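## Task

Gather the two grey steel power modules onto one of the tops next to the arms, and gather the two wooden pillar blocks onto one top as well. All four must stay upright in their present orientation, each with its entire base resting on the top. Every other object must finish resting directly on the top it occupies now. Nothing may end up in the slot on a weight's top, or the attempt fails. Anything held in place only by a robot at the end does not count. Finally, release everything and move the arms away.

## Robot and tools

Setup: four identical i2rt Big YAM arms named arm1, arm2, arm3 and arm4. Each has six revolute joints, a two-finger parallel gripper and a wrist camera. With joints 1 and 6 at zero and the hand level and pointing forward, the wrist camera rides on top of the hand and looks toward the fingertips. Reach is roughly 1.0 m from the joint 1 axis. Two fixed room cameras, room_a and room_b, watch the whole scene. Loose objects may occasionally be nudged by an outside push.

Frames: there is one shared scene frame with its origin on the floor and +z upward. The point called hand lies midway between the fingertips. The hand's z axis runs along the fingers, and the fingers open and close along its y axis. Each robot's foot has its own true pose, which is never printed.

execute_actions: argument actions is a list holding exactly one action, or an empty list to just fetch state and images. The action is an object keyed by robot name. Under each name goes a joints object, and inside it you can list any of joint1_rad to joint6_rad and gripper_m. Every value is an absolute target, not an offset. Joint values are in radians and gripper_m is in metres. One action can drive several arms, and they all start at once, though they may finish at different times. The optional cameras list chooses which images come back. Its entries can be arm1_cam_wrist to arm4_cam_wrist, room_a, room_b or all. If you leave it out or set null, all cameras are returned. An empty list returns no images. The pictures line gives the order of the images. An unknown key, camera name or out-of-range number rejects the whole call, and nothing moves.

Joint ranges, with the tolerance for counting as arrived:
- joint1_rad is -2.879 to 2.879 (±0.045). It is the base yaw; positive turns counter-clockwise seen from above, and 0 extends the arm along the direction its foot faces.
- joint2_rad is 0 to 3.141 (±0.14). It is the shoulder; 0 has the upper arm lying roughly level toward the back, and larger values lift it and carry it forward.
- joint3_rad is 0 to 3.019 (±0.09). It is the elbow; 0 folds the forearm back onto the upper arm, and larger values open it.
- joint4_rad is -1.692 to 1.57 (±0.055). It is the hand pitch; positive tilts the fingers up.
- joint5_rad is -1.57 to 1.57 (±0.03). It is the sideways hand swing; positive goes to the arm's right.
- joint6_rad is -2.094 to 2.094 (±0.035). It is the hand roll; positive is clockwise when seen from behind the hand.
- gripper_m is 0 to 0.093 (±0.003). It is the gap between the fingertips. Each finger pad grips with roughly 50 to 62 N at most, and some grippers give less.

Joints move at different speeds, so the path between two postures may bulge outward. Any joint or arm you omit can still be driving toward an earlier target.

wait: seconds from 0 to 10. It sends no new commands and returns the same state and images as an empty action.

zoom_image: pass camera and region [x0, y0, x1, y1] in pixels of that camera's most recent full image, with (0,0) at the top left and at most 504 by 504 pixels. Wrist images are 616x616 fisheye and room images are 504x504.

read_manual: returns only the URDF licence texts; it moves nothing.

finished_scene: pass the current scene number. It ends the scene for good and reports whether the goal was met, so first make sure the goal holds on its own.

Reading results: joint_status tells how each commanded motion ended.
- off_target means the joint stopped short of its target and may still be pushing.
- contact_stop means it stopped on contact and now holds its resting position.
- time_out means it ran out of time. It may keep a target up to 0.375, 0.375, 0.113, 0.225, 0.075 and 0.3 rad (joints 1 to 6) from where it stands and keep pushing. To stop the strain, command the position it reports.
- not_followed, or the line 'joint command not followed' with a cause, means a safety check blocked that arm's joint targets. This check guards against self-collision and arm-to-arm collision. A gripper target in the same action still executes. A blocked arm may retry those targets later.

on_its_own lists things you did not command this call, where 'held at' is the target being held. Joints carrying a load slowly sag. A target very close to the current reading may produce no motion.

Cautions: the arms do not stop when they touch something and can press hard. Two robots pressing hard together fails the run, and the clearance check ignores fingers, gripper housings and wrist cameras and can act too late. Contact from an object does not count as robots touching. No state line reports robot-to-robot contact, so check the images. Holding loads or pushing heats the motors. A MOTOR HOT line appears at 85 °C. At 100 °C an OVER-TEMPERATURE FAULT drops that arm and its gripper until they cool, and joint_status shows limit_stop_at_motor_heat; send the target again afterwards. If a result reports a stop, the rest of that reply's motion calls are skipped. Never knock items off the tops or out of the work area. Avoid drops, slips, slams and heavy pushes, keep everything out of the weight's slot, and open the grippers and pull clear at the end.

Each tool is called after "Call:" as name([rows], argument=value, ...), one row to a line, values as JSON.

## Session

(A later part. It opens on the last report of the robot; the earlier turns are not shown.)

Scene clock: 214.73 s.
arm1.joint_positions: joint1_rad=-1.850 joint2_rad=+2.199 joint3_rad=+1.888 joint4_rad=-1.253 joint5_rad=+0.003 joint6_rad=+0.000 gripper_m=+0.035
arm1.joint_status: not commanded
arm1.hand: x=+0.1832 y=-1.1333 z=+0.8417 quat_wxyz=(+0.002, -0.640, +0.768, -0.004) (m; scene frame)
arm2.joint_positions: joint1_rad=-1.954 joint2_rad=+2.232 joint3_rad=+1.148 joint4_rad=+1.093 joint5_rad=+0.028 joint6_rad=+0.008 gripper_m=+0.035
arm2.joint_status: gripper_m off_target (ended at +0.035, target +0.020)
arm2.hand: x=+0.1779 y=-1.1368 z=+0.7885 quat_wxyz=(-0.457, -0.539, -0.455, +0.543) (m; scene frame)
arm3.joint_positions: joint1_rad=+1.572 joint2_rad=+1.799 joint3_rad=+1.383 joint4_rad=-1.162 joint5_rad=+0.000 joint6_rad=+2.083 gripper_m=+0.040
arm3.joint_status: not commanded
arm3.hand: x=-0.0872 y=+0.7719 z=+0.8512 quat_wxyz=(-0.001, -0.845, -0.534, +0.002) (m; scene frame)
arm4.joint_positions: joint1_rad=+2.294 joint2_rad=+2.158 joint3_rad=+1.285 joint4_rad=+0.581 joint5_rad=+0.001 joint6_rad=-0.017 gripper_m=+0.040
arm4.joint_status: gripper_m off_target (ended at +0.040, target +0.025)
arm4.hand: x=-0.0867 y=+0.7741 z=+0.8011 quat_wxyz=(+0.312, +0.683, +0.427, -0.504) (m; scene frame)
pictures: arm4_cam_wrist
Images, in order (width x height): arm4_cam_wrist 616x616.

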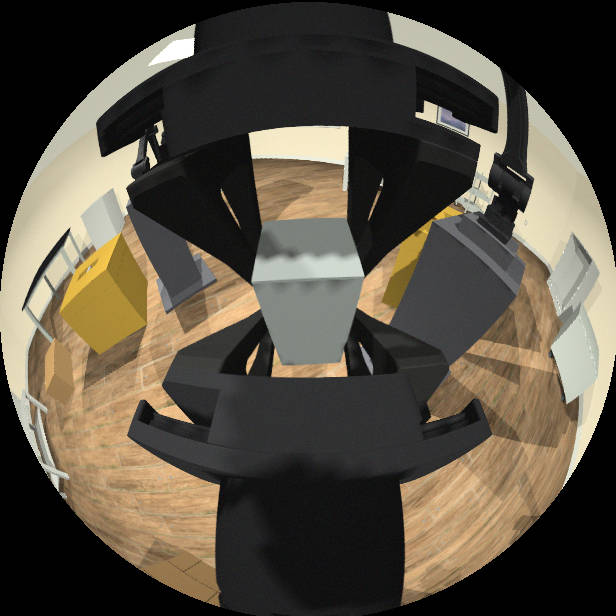

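Call:
execute_actions([
  {"arm1":{"joints":{"gripper_m":0.093}},"arm3":{"joints":{"gripper_m":0.093}},"arm2":{"joints":{"gripper_m":0.02}},"arm4":{"joints":{"gripper_m":0.025}}},
], cameras=[])

Call:
execute_actions([
  {"arm1":{"joints":{"joint2_rad":1.9,"joint3_rad":1.7}},"arm3":{"joints":{"joint2_rad":1.55}}},
], cameras=[])

Call:
execute_actions([
  {"arm1":{"joints":{"joint2_rad":1.3,"joint3_rad":1.2}},"arm2":{"joints":{"joint1_rad":1.993,"joint5_rad":0,"gripper_m":0.02}},"arm3":{"joints":{"joint1_rad":0.568,"joint6_rad":0.03,"joint2_rad":2.1,"joint3_rad":2.165,"joint4_rad":-1.57}},"arm4":{"joints":{"joint1_rad":-1.3,"joint2_rad":1.5,"joint3_rad":0.93,"joint4_rad":0.3,"gripper_m":0.025}}},
], cameras=[])

Call:
execute_actions([
  {"arm2":{"joints":{"joint2_rad":2.31,"joint3_rad":1.40,"joint4_rad":0.96,"gripper_m":0.02}},"arm4":{"joints":{"joint2_rad":2.0,"joint3_rad":0.87,"joint4_rad":0.9,"gripper_m":0.025}}},
], cameras=["arm3_cam_wrist","arm4_cam_wrist","room_a","room_b"])

Call:
zoom_image(camera="room_a", region=[280, 330, 440, 490])

Scene clock: 238.53 s.
arm1.joint_positions: joint1_rad=-1.850 joint2_rad=+2.199 joint3_rad=+1.888 joint4_rad=-1.253 joint5_rad=+0.003 joint6_rad=+0.000 gripper_m=+0.093
arm1.joint_status: all done
arm1.hand: x=+0.1832 y=-1.1333 z=+0.8417 quat_wxyz=(+0.002, -0.640, +0.768, -0.004) (m; scene frame)
arm2.joint_positions: joint1_rad=-1.954 joint2_rad=+2.232 joint3_rad=+1.148 joint4_rad=+1.088 joint5_rad=+0.027 joint6_rad=+0.008 gripper_m=+0.035
arm2.joint_status: gripper_m off_target (ended at +0.035, target +0.020)
arm2.hand: x=+0.1780 y=-1.1369 z=+0.7874 quat_wxyz=(-0.456, -0.540, -0.456, +0.542) (m; scene frame)
arm3.joint_positions: joint1_rad=+1.572 joint2_rad=+1.799 joint3_rad=+1.383 joint4_rad=-1.162 joint5_rad=+0.000 joint6_rad=+2.083 gripper_m=+0.093
arm3.joint_status: all done
arm3.hand: x=-0.0872 y=+0.7719 z=+0.8512 quat_wxyz=(-0.001, -0.845, -0.534, +0.002) (m; scene frame)
arm4.joint_positions: joint1_rad=+2.294 joint2_rad=+2.158 joint3_rad=+1.285 joint4_rad=+0.576 joint5_rad=+0.001 joint6_rad=-0.015 gripper_m=+0.040
arm4.joint_status: gripper_m off_target (ended at +0.040, target +0.025)
arm4.hand: x=-0.0865 y=+0.7744 z=+0.7998 quat_wxyz=(+0.312, +0.684, +0.427, -0.502) (m; scene frame)
pictures: none
No camera images: the call's "cameras" was empty. Leave "cameras" out to get every camera's image.

Scene clock: 239.77 s.
arm1.joint_positions: joint1_rad=-1.850 joint2_rad=+1.871 joint3_rad=+1.691 joint4_rad=-1.258 joint5_rad=+0.003 joint6_rad=+0.000 gripper_m=+0.093
arm1.joint_status: all done
arm1.hand: x=+0.1724 y=-1.1885 z=+0.9683 quat_wxyz=(+0.051, -0.639, +0.767, +0.037) (m; scene frame)
arm2.joint_positions: joint1_rad=-1.954 joint2_rad=+2.232 joint3_rad=+1.148 joint4_rad=+1.088 joint5_rad=+0.027 joint6_rad=+0.008 gripper_m=+0.035
arm2.joint_status: not commanded
arm2.hand: x=+0.1780 y=-1.1369 z=+0.7874 quat_wxyz=(-0.456, -0.540, -0.456, +0.542) (m; scene frame)
arm3.joint_positions: joint1_rad=+1.572 joint2_rad=+1.549 joint3_rad=+1.383 joint4_rad=-1.162 joint5_rad=+0.000 joint6_rad=+2.083 gripper_m=+0.093
arm3.joint_status: all done
arm3.hand: x=-0.0919 y=+0.7721 z=+0.9761 quat_wxyz=(-0.060, -0.839, -0.531, -0.108) (m; scene frame)
arm4.joint_positions: joint1_rad=+2.294 joint2_rad=+2.158 joint3_rad=+1.285 joint4_rad=+0.576 joint5_rad=+0.001 joint6_rad=-0.015 gripper_m=+0.040
arm4.joint_status: not commanded
arm4.hand: x=-0.0865 y=+0.7744 z=+0.7998 quat_wxyz=(+0.312, +0.684, +0.427, -0.502) (m; scene frame)
pictures: none
No camera images: the call's "cameras" was empty. Leave "cameras" out to get every camera's image.

Scene clock: 242.80 s.
arm1.joint_positions: joint1_rad=-1.850 joint2_rad=+1.275 joint3_rad=+1.199 joint4_rad=-1.258 joint5_rad=+0.003 joint6_rad=+0.000 gripper_m=+0.093
arm1.joint_status: all done
arm1.hand: x=+0.1375 y=-1.3771 z=+1.0537 quat_wxyz=(+0.090, -0.636, +0.763, +0.070) (m; scene frame)
arm2.joint_positions: joint1_rad=+2.004 joint2_rad=+2.232 joint3_rad=+1.161 joint4_rad=+1.086 joint5_rad=-0.002 joint6_rad=+0.008 gripper_m=+0.035
arm2.joint_status: gripper_m off_target (ended at +0.035, target +0.020); the others done
arm2.hand: x=-0.1724 y=+0.1635 z=+0.8016 quat_wxyz=(-0.306, +0.628, -0.306, -0.647) (m; scene frame)
arm3.joint_positions: joint1_rad=+0.569 joint2_rad=+2.099 joint3_rad=+2.113 joint4_rad=-1.553 joint5_rad=+0.002 joint6_rad=+0.039 gripper_m=+0.093
arm3.joint_status: all done
arm3.hand: x=-0.2156 y=+0.2048 z=+0.9518 quat_wxyz=(-0.017, -0.467, -0.884, +0.008) (m; scene frame)
arm4.joint_positions: joint1_rad=-1.307 joint2_rad=+1.516 joint3_rad=+0.914 joint4_rad=+0.301 joint5_rad=+0.002 joint6_rad=-0.013 gripper_m=+0.040
arm4.joint_status: gripper_m off_target (ended at +0.040, target +0.025); the others done
arm4.hand: x=+0.7456 y=+1.8363 z=+0.9951 quat_wxyz=(-0.570, +0.262, -0.757, -0.184) (m; scene frame)
pictures: none
No camera images: the call's "cameras" was empty. Leave "cameras" out to get every camera's image.

Scene clock: 244.10 s.
arm1.joint_positions: joint1_rad=-1.850 joint2_rad=+1.275 joint3_rad=+1.199 joint4_rad=-1.258 joint5_rad=+0.003 joint6_rad=+0.000 gripper_m=+0.093
arm1.joint_status: not commanded
arm1.hand: x=+0.1375 y=-1.3771 z=+1.0537 quat_wxyz=(+0.090, -0.636, +0.763, +0.070) (m; scene frame)
arm2.joint_positions: joint1_rad=+2.004 joint2_rad=+2.315 joint3_rad=+1.371 joint4_rad=+0.959 joint5_rad=-0.002 joint6_rad=+0.008 gripper_m=+0.035
arm2.joint_status: gripper_m off_target (ended at +0.035, target +0.020); the others done
arm2.hand: x=-0.2106 y=+0.2114 z=+0.8035 quat_wxyz=(-0.306, +0.628, -0.306, -0.647) (m; scene frame)
arm3.joint_positions: joint1_rad=+0.569 joint2_rad=+2.099 joint3_rad=+2.113 joint4_rad=-1.553 joint5_rad=+0.002 joint6_rad=+0.039 gripper_m=+0.093
arm3.joint_status: not commanded
arm3.hand: x=-0.2156 y=+0.2048 z=+0.9518 quat_wxyz=(-0.017, -0.467, -0.884, +0.008) (m; scene frame)
arm4.joint_positions: joint1_rad=-1.307 joint2_rad=+2.032 joint3_rad=+0.847 joint4_rad=+0.866 joint5_rad=+0.002 joint6_rad=-0.013 gripper_m=+0.040
arm4.joint_status: gripper_m off_target (ended at +0.040, target +0.025); the others done
arm4.hand: x=+0.7566 y=+1.8428 z=+0.7800 quat_wxyz=(-0.562, +0.264, -0.762, -0.182) (m; scene frame)
pictures: arm3_cam_wrist, arm4_cam_wrist, room_a, room_b
Images, in order (width x height): arm3_cam_wrist 616x616, arm4_cam_wrist 616x616, room_a 504x504, room_b 504x504.

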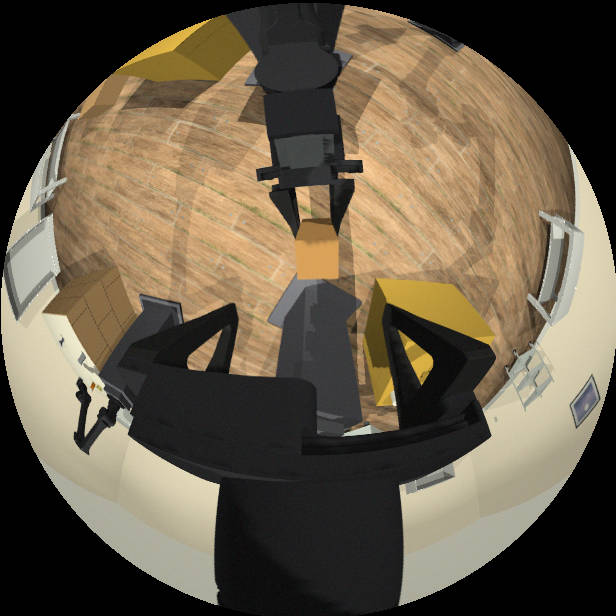

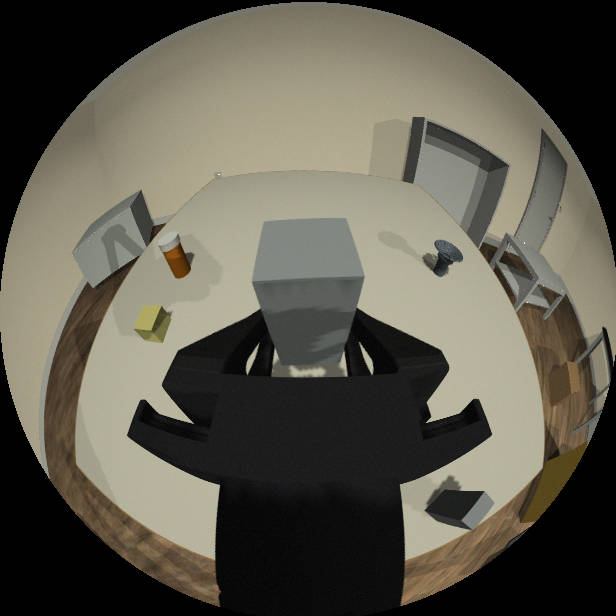

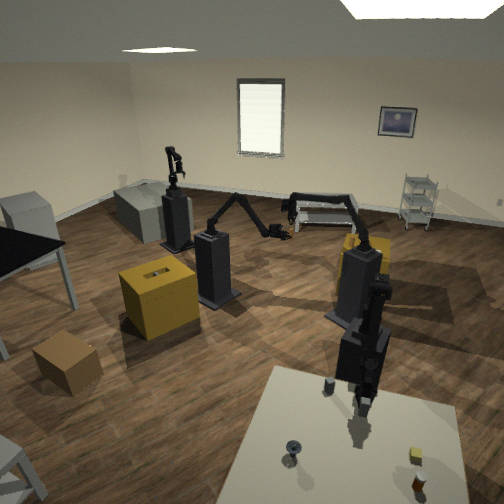

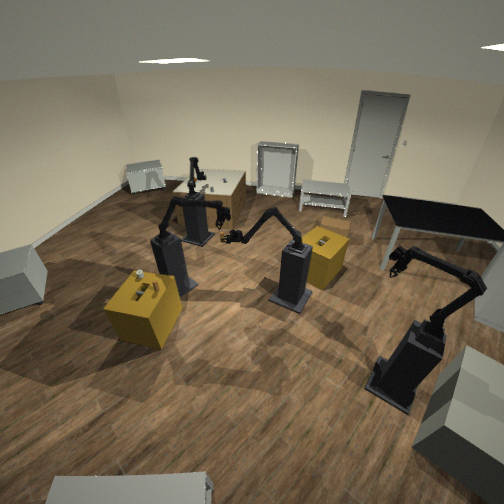

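Region (280, 330, 440, 490) of room_a's 504x504 image, scaled by 3.150, with more detail than that image has.

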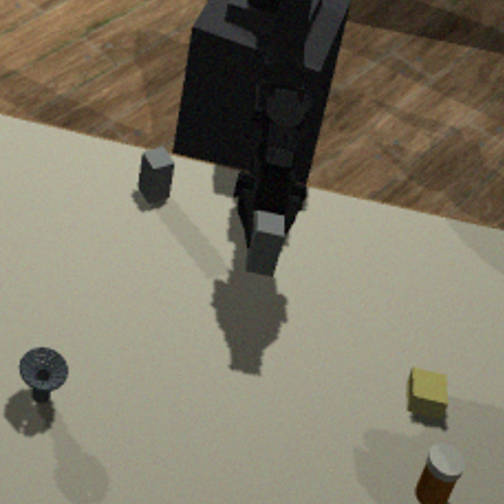

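Call:
execute_actions([
  {"arm3":{"joints":{"joint1_rad":0.551,"joint2_rad":2.168,"joint3_rad":2.035,"joint4_rad":-1.40}},"arm4":{"joints":{"joint2_rad":2.31,"joint3_rad":0.96,"joint4_rad":1.115,"gripper_m":0.025}}},
], cameras=["arm3_cam_wrist","arm4_cam_wrist","room_a"])

Call:
zoom_image(camera="room_a", region=[310, 360, 410, 460])

Scene clock: 274.23 s.
arm1.joint_positions: joint1_rad=-1.850 joint2_rad=+1.275 joint3_rad=+1.199 joint4_rad=-1.258 joint5_rad=+0.003 joint6_rad=+0.000 gripper_m=+0.093
arm1.joint_status: not commanded
arm1.hand: x=+0.1375 y=-1.3771 z=+1.0537 quat_wxyz=(+0.090, -0.636, +0.763, +0.070) (m; scene frame)
arm2.joint_positions: joint1_rad=+2.004 joint2_rad=+2.315 joint3_rad=+1.371 joint4_rad=+0.959 joint5_rad=-0.002 joint6_rad=+0.008 gripper_m=+0.035
arm2.joint_status: not commanded
arm2.hand: x=-0.2106 y=+0.2114 z=+0.8035 quat_wxyz=(-0.306, +0.628, -0.306, -0.647) (m; scene frame)
arm3.joint_positions: joint1_rad=+0.567 joint2_rad=+2.180 joint3_rad=+2.030 joint4_rad=-1.418 joint5_rad=+0.002 joint6_rad=+0.039 gripper_m=+0.093
arm3.joint_status: all done
arm3.hand: x=-0.2095 y=+0.1942 z=+0.8682 quat_wxyz=(-0.004, -0.468, -0.883, +0.002) (m; scene frame)
arm4.joint_positions: joint1_rad=-1.307 joint2_rad=+2.350 joint3_rad=+0.941 joint4_rad=+1.081 joint5_rad=+0.002 joint6_rad=-0.013 gripper_m=+0.040
arm4.joint_status: gripper_m off_target (ended at +0.040, target +0.025); the others done
arm4.hand: x=+0.7598 y=+1.8443 z=+0.6677 quat_wxyz=(-0.559, +0.265, -0.765, -0.181) (m; scene frame)
pictures: arm3_cam_wrist, arm4_cam_wrist, room_a
Images, in order (width x height): arm3_cam_wrist 616x616, arm4_cam_wrist 616x616, room_a 504x504.

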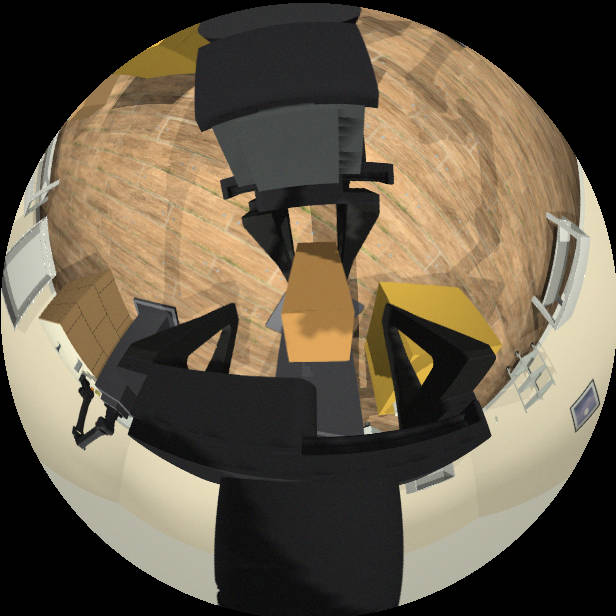

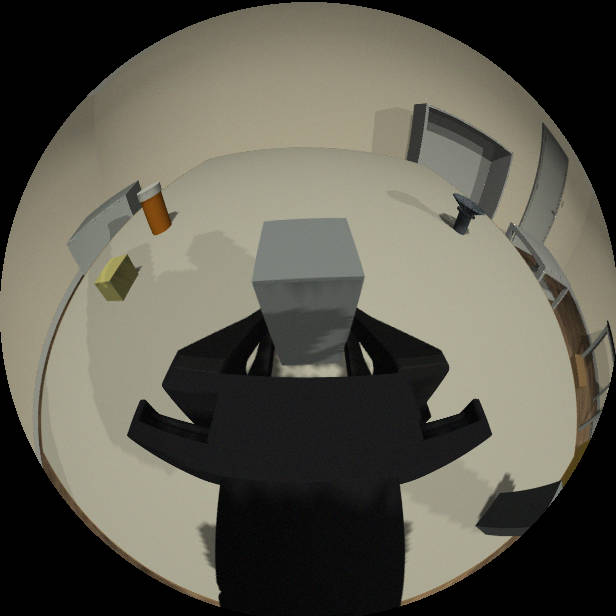

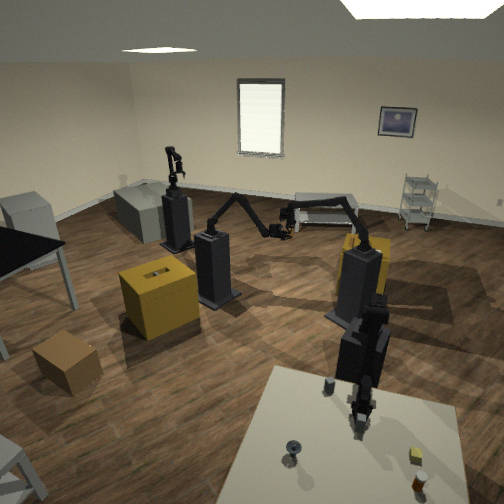

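Region (310, 360, 410, 460) of room_a's 504x504 image, scaled by 5.040, with more detail than that image has.

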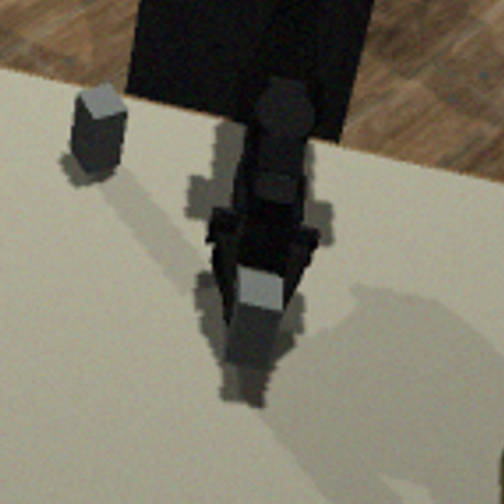

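Call:
execute_actions([
  {"arm3":{"joints":{"gripper_m":0.02}},"arm4":{"joints":{"joint2_rad":2.375,"joint4_rad":1.12}}},
], cameras=["arm3_cam_wrist","arm4_cam_wrist"])

Scene clock: 301.70 s.
arm1.joint_positions: joint1_rad=-1.850 joint2_rad=+1.275 joint3_rad=+1.199 joint4_rad=-1.258 joint5_rad=+0.003 joint6_rad=+0.000 gripper_m=+0.093
arm1.joint_status: not commanded
arm1.hand: x=+0.1375 y=-1.3771 z=+1.0537 quat_wxyz=(+0.090, -0.636, +0.763, +0.070) (m; scene frame)
arm2.joint_positions: joint1_rad=+2.002 joint2_rad=+2.315 joint3_rad=+1.371 joint4_rad=+0.959 joint5_rad=+0.004 joint6_rad=+0.003 gripper_m=+0.035
arm2.joint_status: not commanded
arm2.hand: x=-0.2080 y=+0.2135 z=+0.8035 quat_wxyz=(-0.310, +0.627, -0.308, -0.645) (m; scene frame)
arm3.joint_positions: joint1_rad=+0.565 joint2_rad=+2.180 joint3_rad=+2.030 joint4_rad=-1.418 joint5_rad=+0.002 joint6_rad=+0.025 gripper_m=+0.035
arm3.joint_status: gripper_m off_target (ended at +0.035, target +0.020)
arm3.hand: x=-0.2107 y=+0.1933 z=+0.8682 quat_wxyz=(-0.004, -0.463, -0.886, +0.002) (m; scene frame)
arm4.joint_positions: joint1_rad=-1.307 joint2_rad=+2.372 joint3_rad=+0.941 joint4_rad=+1.095 joint5_rad=+0.002 joint6_rad=-0.012 gripper_m=+0.040
arm4.joint_status: all done
arm4.hand: x=+0.7567 y=+1.8419 z=+0.6575 quat_wxyz=(-0.556, +0.265, -0.767, -0.180) (m; scene frame)
pictures: arm3_cam_wrist, arm4_cam_wrist
Images, in order (width x height): arm3_cam_wrist 616x616, arm4_cam_wrist 616x616.

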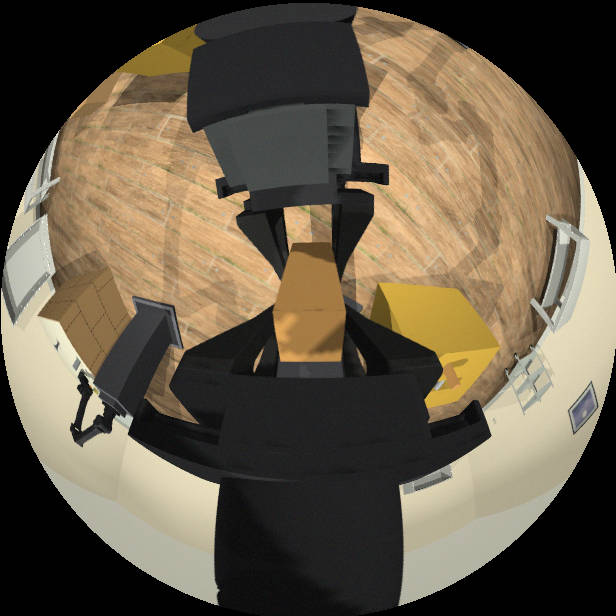

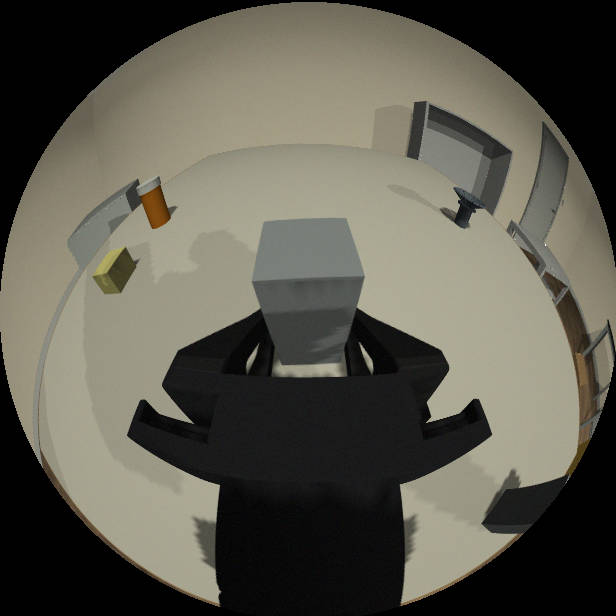

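Call:
execute_actions([
  {"arm2":{"joints":{"gripper_m":0.093}},"arm4":{"joints":{"joint2_rad":2.40,"joint4_rad":1.145}}},
], cameras=[])

Call:
execute_actions([
  {"arm2":{"joints":{"joint2_rad":2.12,"joint3_rad":0.825,"joint4_rad":1.33}}},
], cameras=["arm3_cam_wrist","arm4_cam_wrist","room_a","room_b"])

Scene clock: 309.63 s.
arm1.joint_positions: joint1_rad=-1.850 joint2_rad=+1.275 joint3_rad=+1.199 joint4_rad=-1.258 joint5_rad=+0.003 joint6_rad=+0.000 gripper_m=+0.093
arm1.joint_status: not commanded
arm1.hand: x=+0.1375 y=-1.3771 z=+1.0537 quat_wxyz=(+0.090, -0.636, +0.763, +0.070) (m; scene frame)
arm2.joint_positions: joint1_rad=+2.002 joint2_rad=+2.314 joint3_rad=+1.371 joint4_rad=+0.959 joint5_rad=+0.002 joint6_rad=+0.003 gripper_m=+0.093
arm2.joint_status: all done
arm2.hand: x=-0.2084 y=+0.2132 z=+0.8038 quat_wxyz=(-0.309, +0.627, -0.307, -0.646) (m; scene frame)
arm3.joint_positions: joint1_rad=+0.565 joint2_rad=+2.180 joint3_rad=+2.030 joint4_rad=-1.417 joint5_rad=+0.002 joint6_rad=+0.025 gripper_m=+0.035
arm3.joint_status: not commanded
arm3.hand: x=-0.2106 y=+0.1931 z=+0.8682 quat_wxyz=(-0.004, -0.463, -0.886, +0.002) (m; scene frame)
arm4.joint_positions: joint1_rad=-1.307 joint2_rad=+2.384 joint3_rad=+0.941 joint4_rad=+1.123 joint5_rad=+0.002 joint6_rad=-0.012 gripper_m=+0.040
arm4.joint_status: all done
arm4.hand: x=+0.7563 y=+1.8415 z=+0.6572 quat_wxyz=(-0.562, +0.263, -0.762, -0.182) (m; scene frame)
pictures: none
No camera images: the call's "cameras" was empty. Leave "cameras" out to get every camera's image.

Scene clock: 311.00 s.
arm1.joint_positions: joint1_rad=-1.850 joint2_rad=+1.275 joint3_rad=+1.199 joint4_rad=-1.258 joint5_rad=+0.003 joint6_rad=+0.000 gripper_m=+0.093
arm1.joint_status: not commanded
arm1.hand: x=+0.1375 y=-1.3771 z=+1.0537 quat_wxyz=(+0.090, -0.636, +0.763, +0.070) (m; scene frame)
arm2.joint_positions: joint1_rad=+2.002 joint2_rad=+2.119 joint3_rad=+0.816 joint4_rad=+1.316 joint5_rad=+0.002 joint6_rad=+0.003 gripper_m=+0.093
arm2.joint_status: all done
arm2.hand: x=-0.1002 y=+0.0771 z=+0.7979 quat_wxyz=(-0.309, +0.628, -0.307, -0.645) (m; scene frame)
arm3.joint_positions: joint1_rad=+0.565 joint2_rad=+2.180 joint3_rad=+2.030 joint4_rad=-1.417 joint5_rad=+0.002 joint6_rad=+0.025 gripper_m=+0.035
arm3.joint_status: not commanded
arm3.hand: x=-0.2106 y=+0.1931 z=+0.8682 quat_wxyz=(-0.004, -0.463, -0.886, +0.002) (m; scene frame)
arm4.joint_positions: joint1_rad=-1.307 joint2_rad=+2.384 joint3_rad=+0.941 joint4_rad=+1.123 joint5_rad=+0.002 joint6_rad=-0.012 gripper_m=+0.040
arm4.joint_status: not commanded
arm4.hand: x=+0.7563 y=+1.8415 z=+0.6572 quat_wxyz=(-0.562, +0.263, -0.762, -0.182) (m; scene frame)
pictures: arm3_cam_wrist, arm4_cam_wrist, room_a, room_b
Images, in order (width x height): arm3_cam_wrist 616x616, arm4_cam_wrist 616x616, room_a 504x504, room_b 504x504.

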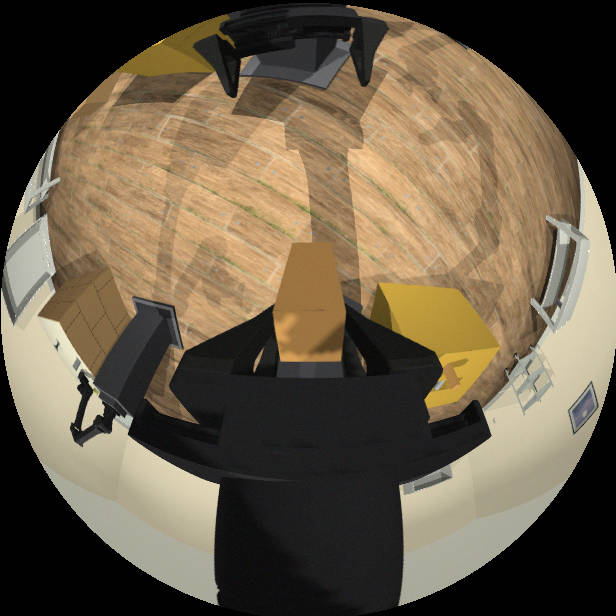

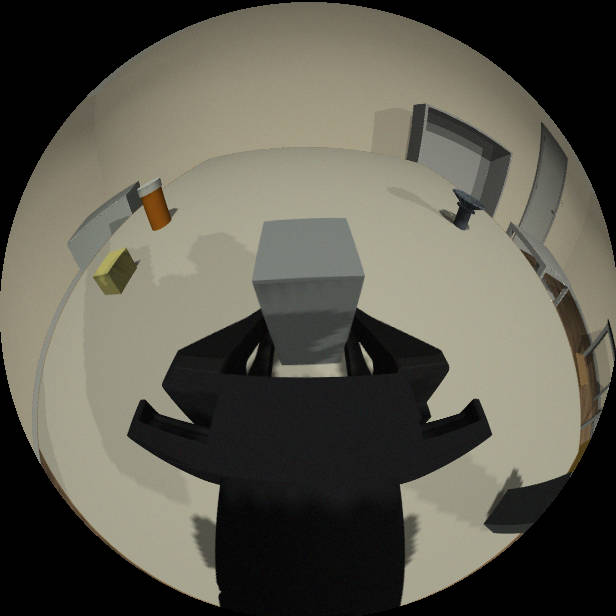

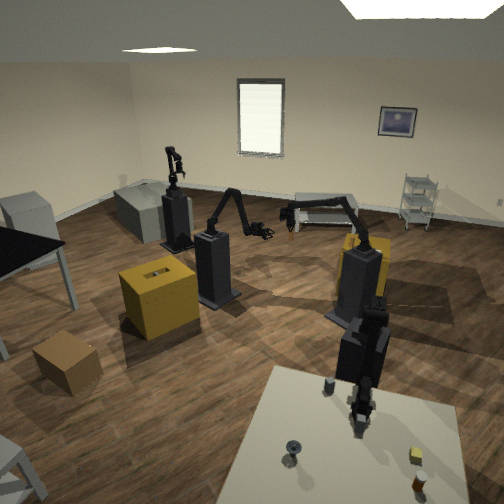

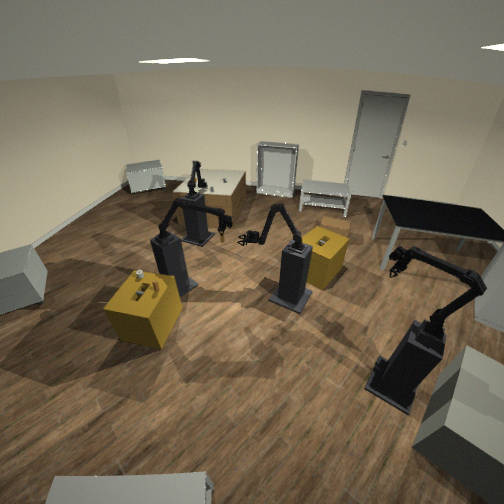

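Call:
execute_actions([
  {"arm4":{"joints":{"joint2_rad":2.42}},"arm3":{"joints":{"joint2_rad":1.55,"joint3_rad":1.05,"joint4_rad":-1.05}},"arm2":{"joints":{"joint2_rad":1.5,"joint4_rad":0.3}}},
], cameras=["arm4_cam_wrist"])

Call:
execute_actions([
  {"arm3":{"joints":{"joint1_rad":-0.95,"joint6_rad":0.15}}},
], cameras=["arm3_cam_wrist"])

Scene clock: 320.60 s.
arm1.joint_positions: joint1_rad=-1.850 joint2_rad=+1.275 joint3_rad=+1.199 joint4_rad=-1.258 joint5_rad=+0.003 joint6_rad=+0.000 gripper_m=+0.093
arm1.joint_status: not commanded
arm1.hand: x=+0.1375 y=-1.3771 z=+1.0537 quat_wxyz=(+0.090, -0.636, +0.763, +0.070) (m; scene frame)
arm2.joint_positions: joint1_rad=+2.002 joint2_rad=+1.488 joint3_rad=+0.816 joint4_rad=+0.309 joint5_rad=+0.002 joint6_rad=+0.003 gripper_m=+0.093
arm2.joint_status: all done
arm2.hand: x=-0.0758 y=+0.0473 z=+0.9325 quat_wxyz=(-0.247, +0.737, -0.360, -0.516) (m; scene frame)
arm3.joint_positions: joint1_rad=+0.565 joint2_rad=+1.564 joint3_rad=+1.034 joint4_rad=-1.066 joint5_rad=+0.002 joint6_rad=+0.025 gripper_m=+0.035
arm3.joint_status: all done
arm3.hand: x=-0.3653 y=+0.4045 z=+0.8378 quat_wxyz=(+0.009, -0.463, -0.886, -0.004) (m; scene frame)
arm4.joint_positions: joint1_rad=-1.307 joint2_rad=+2.390 joint3_rad=+0.943 joint4_rad=+1.135 joint5_rad=+0.002 joint6_rad=-0.010 gripper_m=+0.040
arm4.joint_status: all done
arm4.hand: x=+0.7563 y=+1.8415 z=+0.6564 quat_wxyz=(-0.565, +0.262, -0.761, -0.183) (m; scene frame)
pictures: arm4_cam_wrist
Images, in order (width x height): arm4_cam_wrist 616x616.

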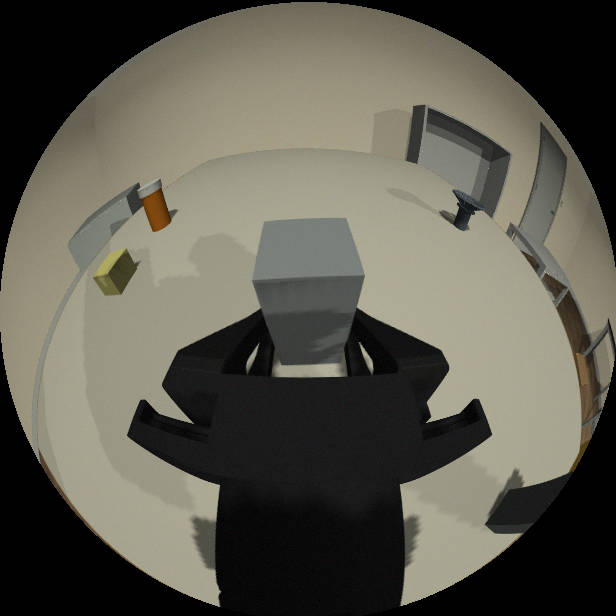

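Scene clock: 322.40 s.
arm1.joint_positions: joint1_rad=-1.850 joint2_rad=+1.275 joint3_rad=+1.199 joint4_rad=-1.258 joint5_rad=+0.003 joint6_rad=+0.000 gripper_m=+0.093
arm1.joint_status: not commanded
arm1.hand: x=+0.1375 y=-1.3771 z=+1.0537 quat_wxyz=(+0.090, -0.636, +0.763, +0.070) (m; scene frame)
arm2.joint_positions: joint1_rad=+2.002 joint2_rad=+1.488 joint3_rad=+0.816 joint4_rad=+0.309 joint5_rad=+0.002 joint6_rad=+0.003 gripper_m=+0.093
arm2.joint_status: not commanded
arm2.hand: x=-0.0758 y=+0.0473 z=+0.9325 quat_wxyz=(-0.247, +0.737, -0.360, -0.516) (m; scene frame)
arm3.joint_positions: joint1_rad=-0.949 joint2_rad=+1.564 joint3_rad=+1.034 joint4_rad=-1.058 joint5_rad=+0.000 joint6_rad=+0.143 gripper_m=+0.035
arm3.joint_status: all done
arm3.hand: x=-0.9261 y=+0.4742 z=+0.8347 quat_wxyz=(+0.001, -0.963, -0.270, -0.010) (m; scene frame)
arm4.joint_positions: joint1_rad=-1.307 joint2_rad=+2.390 joint3_rad=+0.943 joint4_rad=+1.135 joint5_rad=+0.002 joint6_rad=-0.010 gripper_m=+0.040
arm4.joint_status: not commanded
arm4.hand: x=+0.7563 y=+1.8415 z=+0.6564 quat_wxyz=(-0.565, +0.262, -0.761, -0.183) (m; scene frame)
pictures: arm3_cam_wrist
Images, in order (width x height): arm3_cam_wrist 616x616.

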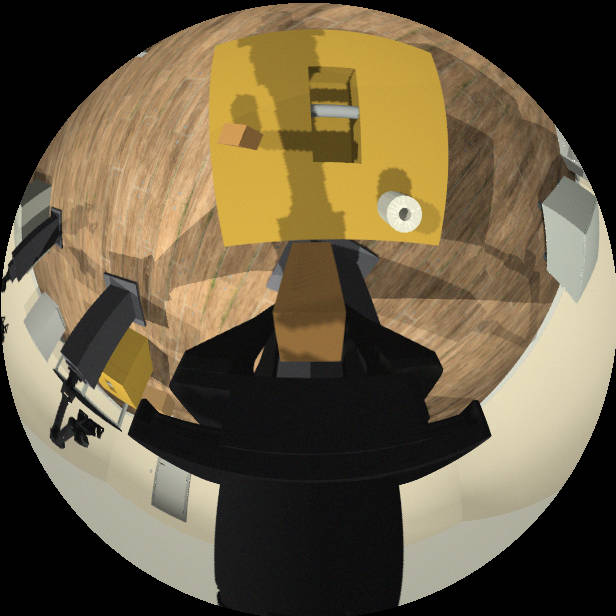

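Arm4 in contact: release.

Call:
execute_actions([
  {"arm4":{"joints":{"joint2_rad":2.39,"gripper_m":0.093}},"arm3":{"joints":{"joint2_rad":1.886,"joint3_rad":1.075,"joint4_rad":-0.73}}},
], cameras=["arm3_cam_wrist","arm4_cam_wrist"])

Scene clock: 329.47 s.
arm1.joint_positions: joint1_rad=-1.850 joint2_rad=+1.275 joint3_rad=+1.199 joint4_rad=-1.258 joint5_rad=+0.003 joint6_rad=+0.000 gripper_m=+0.093
arm1.joint_status: not commanded
arm1.hand: x=+0.1375 y=-1.3771 z=+1.0537 quat_wxyz=(+0.090, -0.636, +0.763, +0.070) (m; scene frame)
arm2.joint_positions: joint1_rad=+2.002 joint2_rad=+1.488 joint3_rad=+0.816 joint4_rad=+0.309 joint5_rad=+0.002 joint6_rad=+0.003 gripper_m=+0.093
arm2.joint_status: not commanded
arm2.hand: x=-0.0758 y=+0.0473 z=+0.9325 quat_wxyz=(-0.247, +0.737, -0.360, -0.516) (m; scene frame)
arm3.joint_positions: joint1_rad=-0.949 joint2_rad=+1.901 joint3_rad=+1.038 joint4_rad=-0.746 joint5_rad=+0.000 joint6_rad=+0.143 gripper_m=+0.035
arm3.joint_status: all done
arm3.hand: x=-0.9524 y=+0.4513 z=+0.6949 quat_wxyz=(+0.005, -0.963, -0.270, -0.019) (m; scene frame)
arm4.joint_positions: joint1_rad=-1.307 joint2_rad=+2.390 joint3_rad=+0.943 joint4_rad=+1.135 joint5_rad=+0.002 joint6_rad=-0.010 gripper_m=+0.093
arm4.joint_status: all done
arm4.hand: x=+0.7566 y=+1.8418 z=+0.6567 quat_wxyz=(-0.565, +0.262, -0.761, -0.184) (m; scene frame)
pictures: arm3_cam_wrist, arm4_cam_wrist
Images, in order (width x height): arm3_cam_wrist 616x616, arm4_cam_wrist 616x616.

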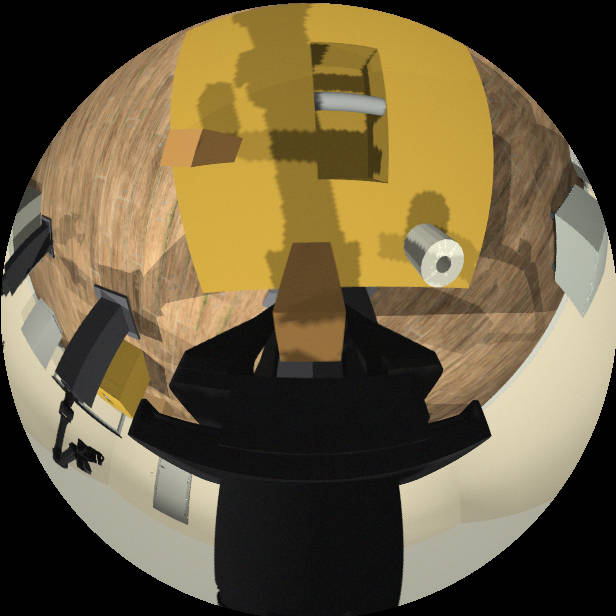

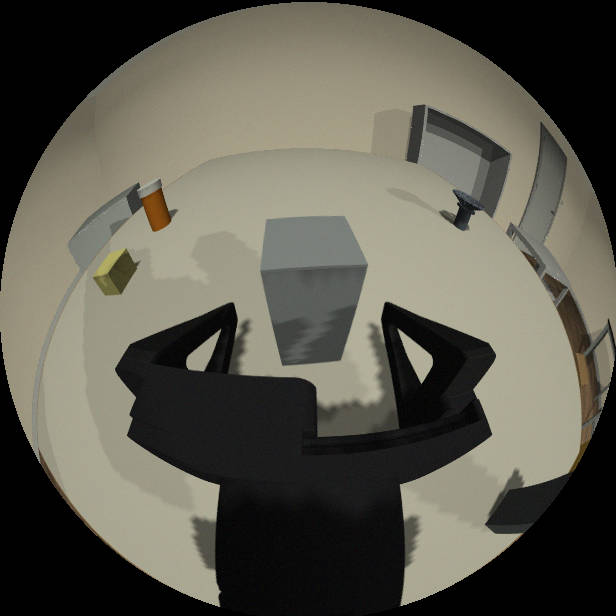

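Call:
execute_actions([
  {"arm4":{"joints":{"joint2_rad":2.2,"joint3_rad":0.78}},"arm3":{"joints":{"joint2_rad":2.02,"joint3_rad":1.1,"joint4_rad":-0.61}}},
], cameras=["arm3_cam_wrist","arm4_cam_wrist"])

Scene clock: 352.17 s.
arm1.joint_positions: joint1_rad=-1.850 joint2_rad=+1.275 joint3_rad=+1.199 joint4_rad=-1.258 joint5_rad=+0.003 joint6_rad=+0.000 gripper_m=+0.093
arm1.joint_status: not commanded
arm1.hand: x=+0.1375 y=-1.3771 z=+1.0537 quat_wxyz=(+0.090, -0.636, +0.763, +0.070) (m; scene frame)
arm2.joint_positions: joint1_rad=+2.002 joint2_rad=+1.488 joint3_rad=+0.816 joint4_rad=+0.309 joint5_rad=+0.002 joint6_rad=+0.003 gripper_m=+0.093
arm2.joint_status: not commanded
arm2.hand: x=-0.0758 y=+0.0473 z=+0.9325 quat_wxyz=(-0.247, +0.737, -0.360, -0.516) (m; scene frame)
arm3.joint_positions: joint1_rad=-0.949 joint2_rad=+2.034 joint3_rad=+1.073 joint4_rad=-0.626 joint5_rad=+0.000 joint6_rad=+0.143 gripper_m=+0.035
arm3.joint_status: all done
arm3.hand: x=-0.9668 y=+0.4391 z=+0.6441 quat_wxyz=(+0.001, -0.963, -0.270, -0.009) (m; scene frame)
arm4.joint_positions: joint1_rad=-1.307 joint2_rad=+2.203 joint3_rad=+0.779 joint4_rad=+1.135 joint5_rad=+0.002 joint6_rad=-0.010 gripper_m=+0.093
arm4.joint_status: all done
arm4.hand: x=+0.7283 y=+1.8208 z=+0.7192 quat_wxyz=(-0.574, +0.260, -0.754, -0.186) (m; scene frame)
pictures: arm3_cam_wrist, arm4_cam_wrist
Images, in order (width x height): arm3_cam_wrist 616x616, arm4_cam_wrist 616x616.

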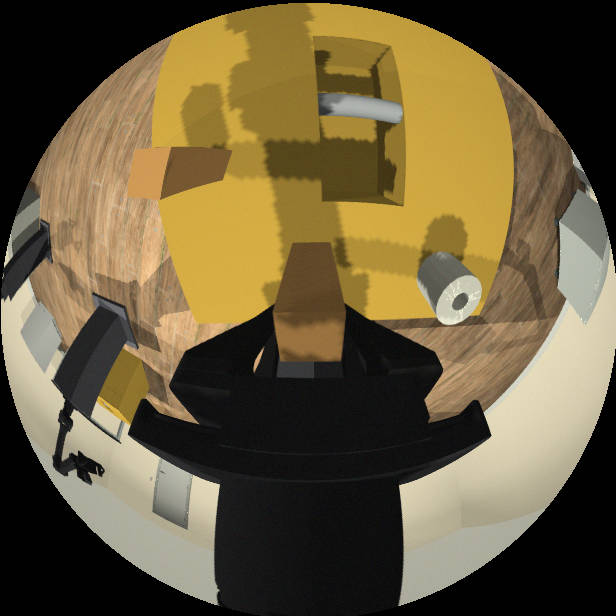

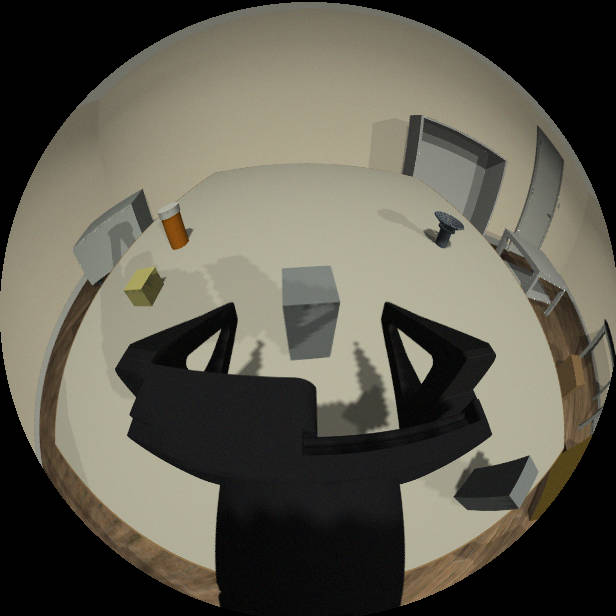

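Call:
execute_actions([
  {"arm4":{"joints":{"joint2_rad":1.5,"joint4_rad":0.6}},"arm3":{"joints":{"joint2_rad":2.065,"joint4_rad":-0.565}}},
], cameras=["arm3_cam_wrist"])

Scene clock: 359.87 s.
arm1.joint_positions: joint1_rad=-1.850 joint2_rad=+1.275 joint3_rad=+1.199 joint4_rad=-1.258 joint5_rad=+0.003 joint6_rad=+0.000 gripper_m=+0.093
arm1.joint_status: not commanded
arm1.hand: x=+0.1375 y=-1.3771 z=+1.0537 quat_wxyz=(+0.090, -0.636, +0.763, +0.070) (m; scene frame)
arm2.joint_positions: joint1_rad=+2.002 joint2_rad=+1.488 joint3_rad=+0.816 joint4_rad=+0.309 joint5_rad=+0.002 joint6_rad=+0.003 gripper_m=+0.093
arm2.joint_status: not commanded
arm2.hand: x=-0.0758 y=+0.0473 z=+0.9325 quat_wxyz=(-0.247, +0.737, -0.360, -0.516) (m; scene frame)
arm3.joint_positions: joint1_rad=-0.949 joint2_rad=+2.064 joint3_rad=+1.073 joint4_rad=-0.583 joint5_rad=+0.000 joint6_rad=+0.143 gripper_m=+0.035
arm3.joint_status: all done
arm3.hand: x=-0.9689 y=+0.4373 z=+0.6304 quat_wxyz=(-0.002, -0.963, -0.270, -0.003) (m; scene frame)
arm4.joint_positions: joint1_rad=-1.307 joint2_rad=+1.496 joint3_rad=+0.772 joint4_rad=+0.610 joint5_rad=+0.002 joint6_rad=-0.010 gripper_m=+0.093
arm4.joint_status: all done
arm4.hand: x=+0.7240 y=+1.8199 z=+1.0037 quat_wxyz=(-0.638, +0.242, -0.701, -0.208) (m; scene frame)
pictures: arm3_cam_wrist
Images, in order (width x height): arm3_cam_wrist 616x616.

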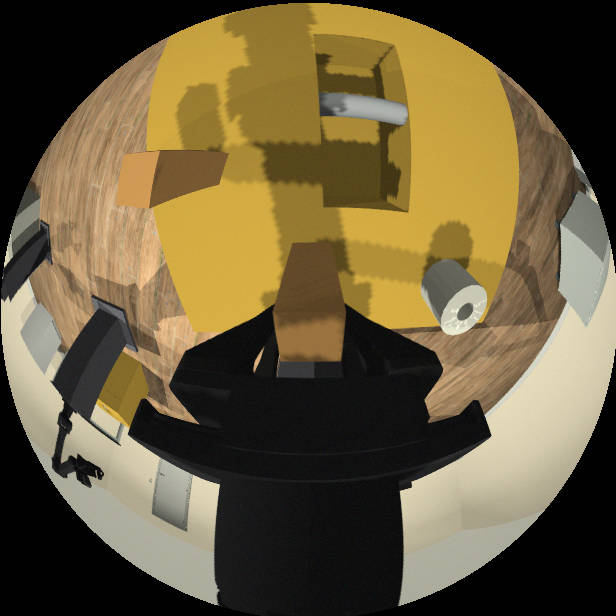

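Call:
execute_actions([
  {"arm3":{"joints":{"joint2_rad":2.095,"joint4_rad":-0.545}}},
], cameras=["arm3_cam_wrist"])

Scene clock: 365.67 s.
arm1.joint_positions: joint1_rad=-1.850 joint2_rad=+1.275 joint3_rad=+1.199 joint4_rad=-1.258 joint5_rad=+0.003 joint6_rad=+0.000 gripper_m=+0.093
arm1.joint_status: not commanded
arm1.hand: x=+0.1375 y=-1.3771 z=+1.0537 quat_wxyz=(+0.090, -0.636, +0.763, +0.070) (m; scene frame)
arm2.joint_positions: joint1_rad=+2.002 joint2_rad=+1.488 joint3_rad=+0.816 joint4_rad=+0.309 joint5_rad=+0.002 joint6_rad=+0.003 gripper_m=+0.093
arm2.joint_status: not commanded
arm2.hand: x=-0.0758 y=+0.0473 z=+0.9325 quat_wxyz=(-0.247, +0.737, -0.360, -0.516) (m; scene frame)
arm3.joint_positions: joint1_rad=-0.949 joint2_rad=+2.094 joint3_rad=+1.073 joint4_rad=-0.562 joint5_rad=+0.000 joint6_rad=+0.143 gripper_m=+0.035
arm3.joint_status: all done
arm3.hand: x=-0.9665 y=+0.4391 z=+0.6171 quat_wxyz=(+0.000, -0.963, -0.270, -0.007) (m; scene frame)
arm4.joint_positions: joint1_rad=-1.307 joint2_rad=+1.496 joint3_rad=+0.772 joint4_rad=+0.610 joint5_rad=+0.002 joint6_rad=-0.010 gripper_m=+0.093
arm4.joint_status: not commanded
arm4.hand: x=+0.7240 y=+1.8199 z=+1.0037 quat_wxyz=(-0.638, +0.242, -0.701, -0.208) (m; scene frame)
pictures: arm3_cam_wrist
Images, in order (width x height): arm3_cam_wrist 616x616.

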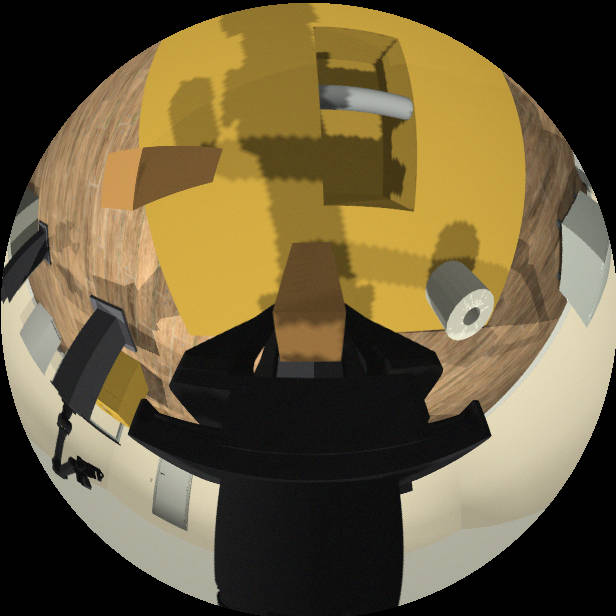

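Rightward shadow nearly meets the base; one more step.

Call:
execute_actions([
  {"arm3":{"joints":{"joint2_rad":2.12,"joint4_rad":-0.52}}},
], cameras=["arm3_cam_wrist"])

Scene clock: 372.70 s.
arm1.joint_positions: joint1_rad=-1.850 joint2_rad=+1.275 joint3_rad=+1.199 joint4_rad=-1.258 joint5_rad=+0.003 joint6_rad=+0.000 gripper_m=+0.093
arm1.joint_status: not commanded
arm1.hand: x=+0.1375 y=-1.3771 z=+1.0537 quat_wxyz=(+0.090, -0.636, +0.763, +0.070) (m; scene frame)
arm2.joint_positions: joint1_rad=+2.002 joint2_rad=+1.488 joint3_rad=+0.816 joint4_rad=+0.309 joint5_rad=+0.002 joint6_rad=+0.003 gripper_m=+0.093
arm2.joint_status: not commanded
arm2.hand: x=-0.0758 y=+0.0473 z=+0.9325 quat_wxyz=(-0.247, +0.737, -0.360, -0.516) (m; scene frame)
arm3.joint_positions: joint1_rad=-0.949 joint2_rad=+2.108 joint3_rad=+1.074 joint4_rad=-0.537 joint5_rad=+0.000 joint6_rad=+0.143 gripper_m=+0.035
arm3.joint_status: all done
arm3.hand: x=-0.9684 y=+0.4375 z=+0.6107 quat_wxyz=(-0.002, -0.963, -0.270, -0.002) (m; scene frame)
arm4.joint_positions: joint1_rad=-1.307 joint2_rad=+1.496 joint3_rad=+0.772 joint4_rad=+0.610 joint5_rad=+0.002 joint6_rad=-0.010 gripper_m=+0.093
arm4.joint_status: not commanded
arm4.hand: x=+0.7240 y=+1.8199 z=+1.0037 quat_wxyz=(-0.638, +0.242, -0.701, -0.208) (m; scene frame)
pictures: arm3_cam_wrist
Images, in order (width x height): arm3_cam_wrist 616x616.

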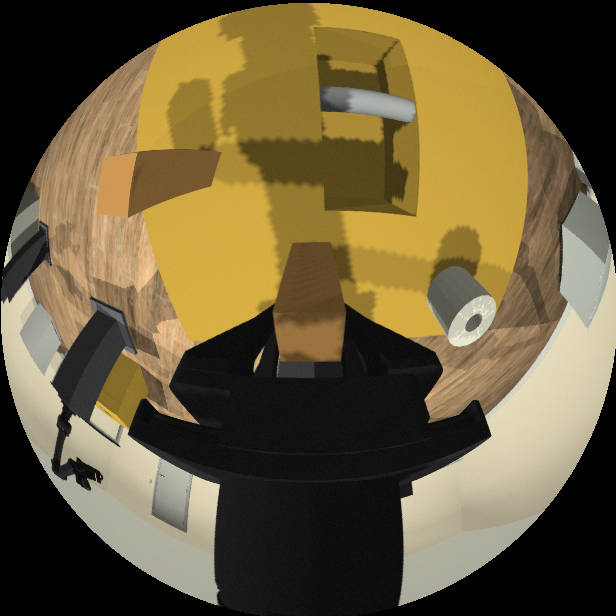

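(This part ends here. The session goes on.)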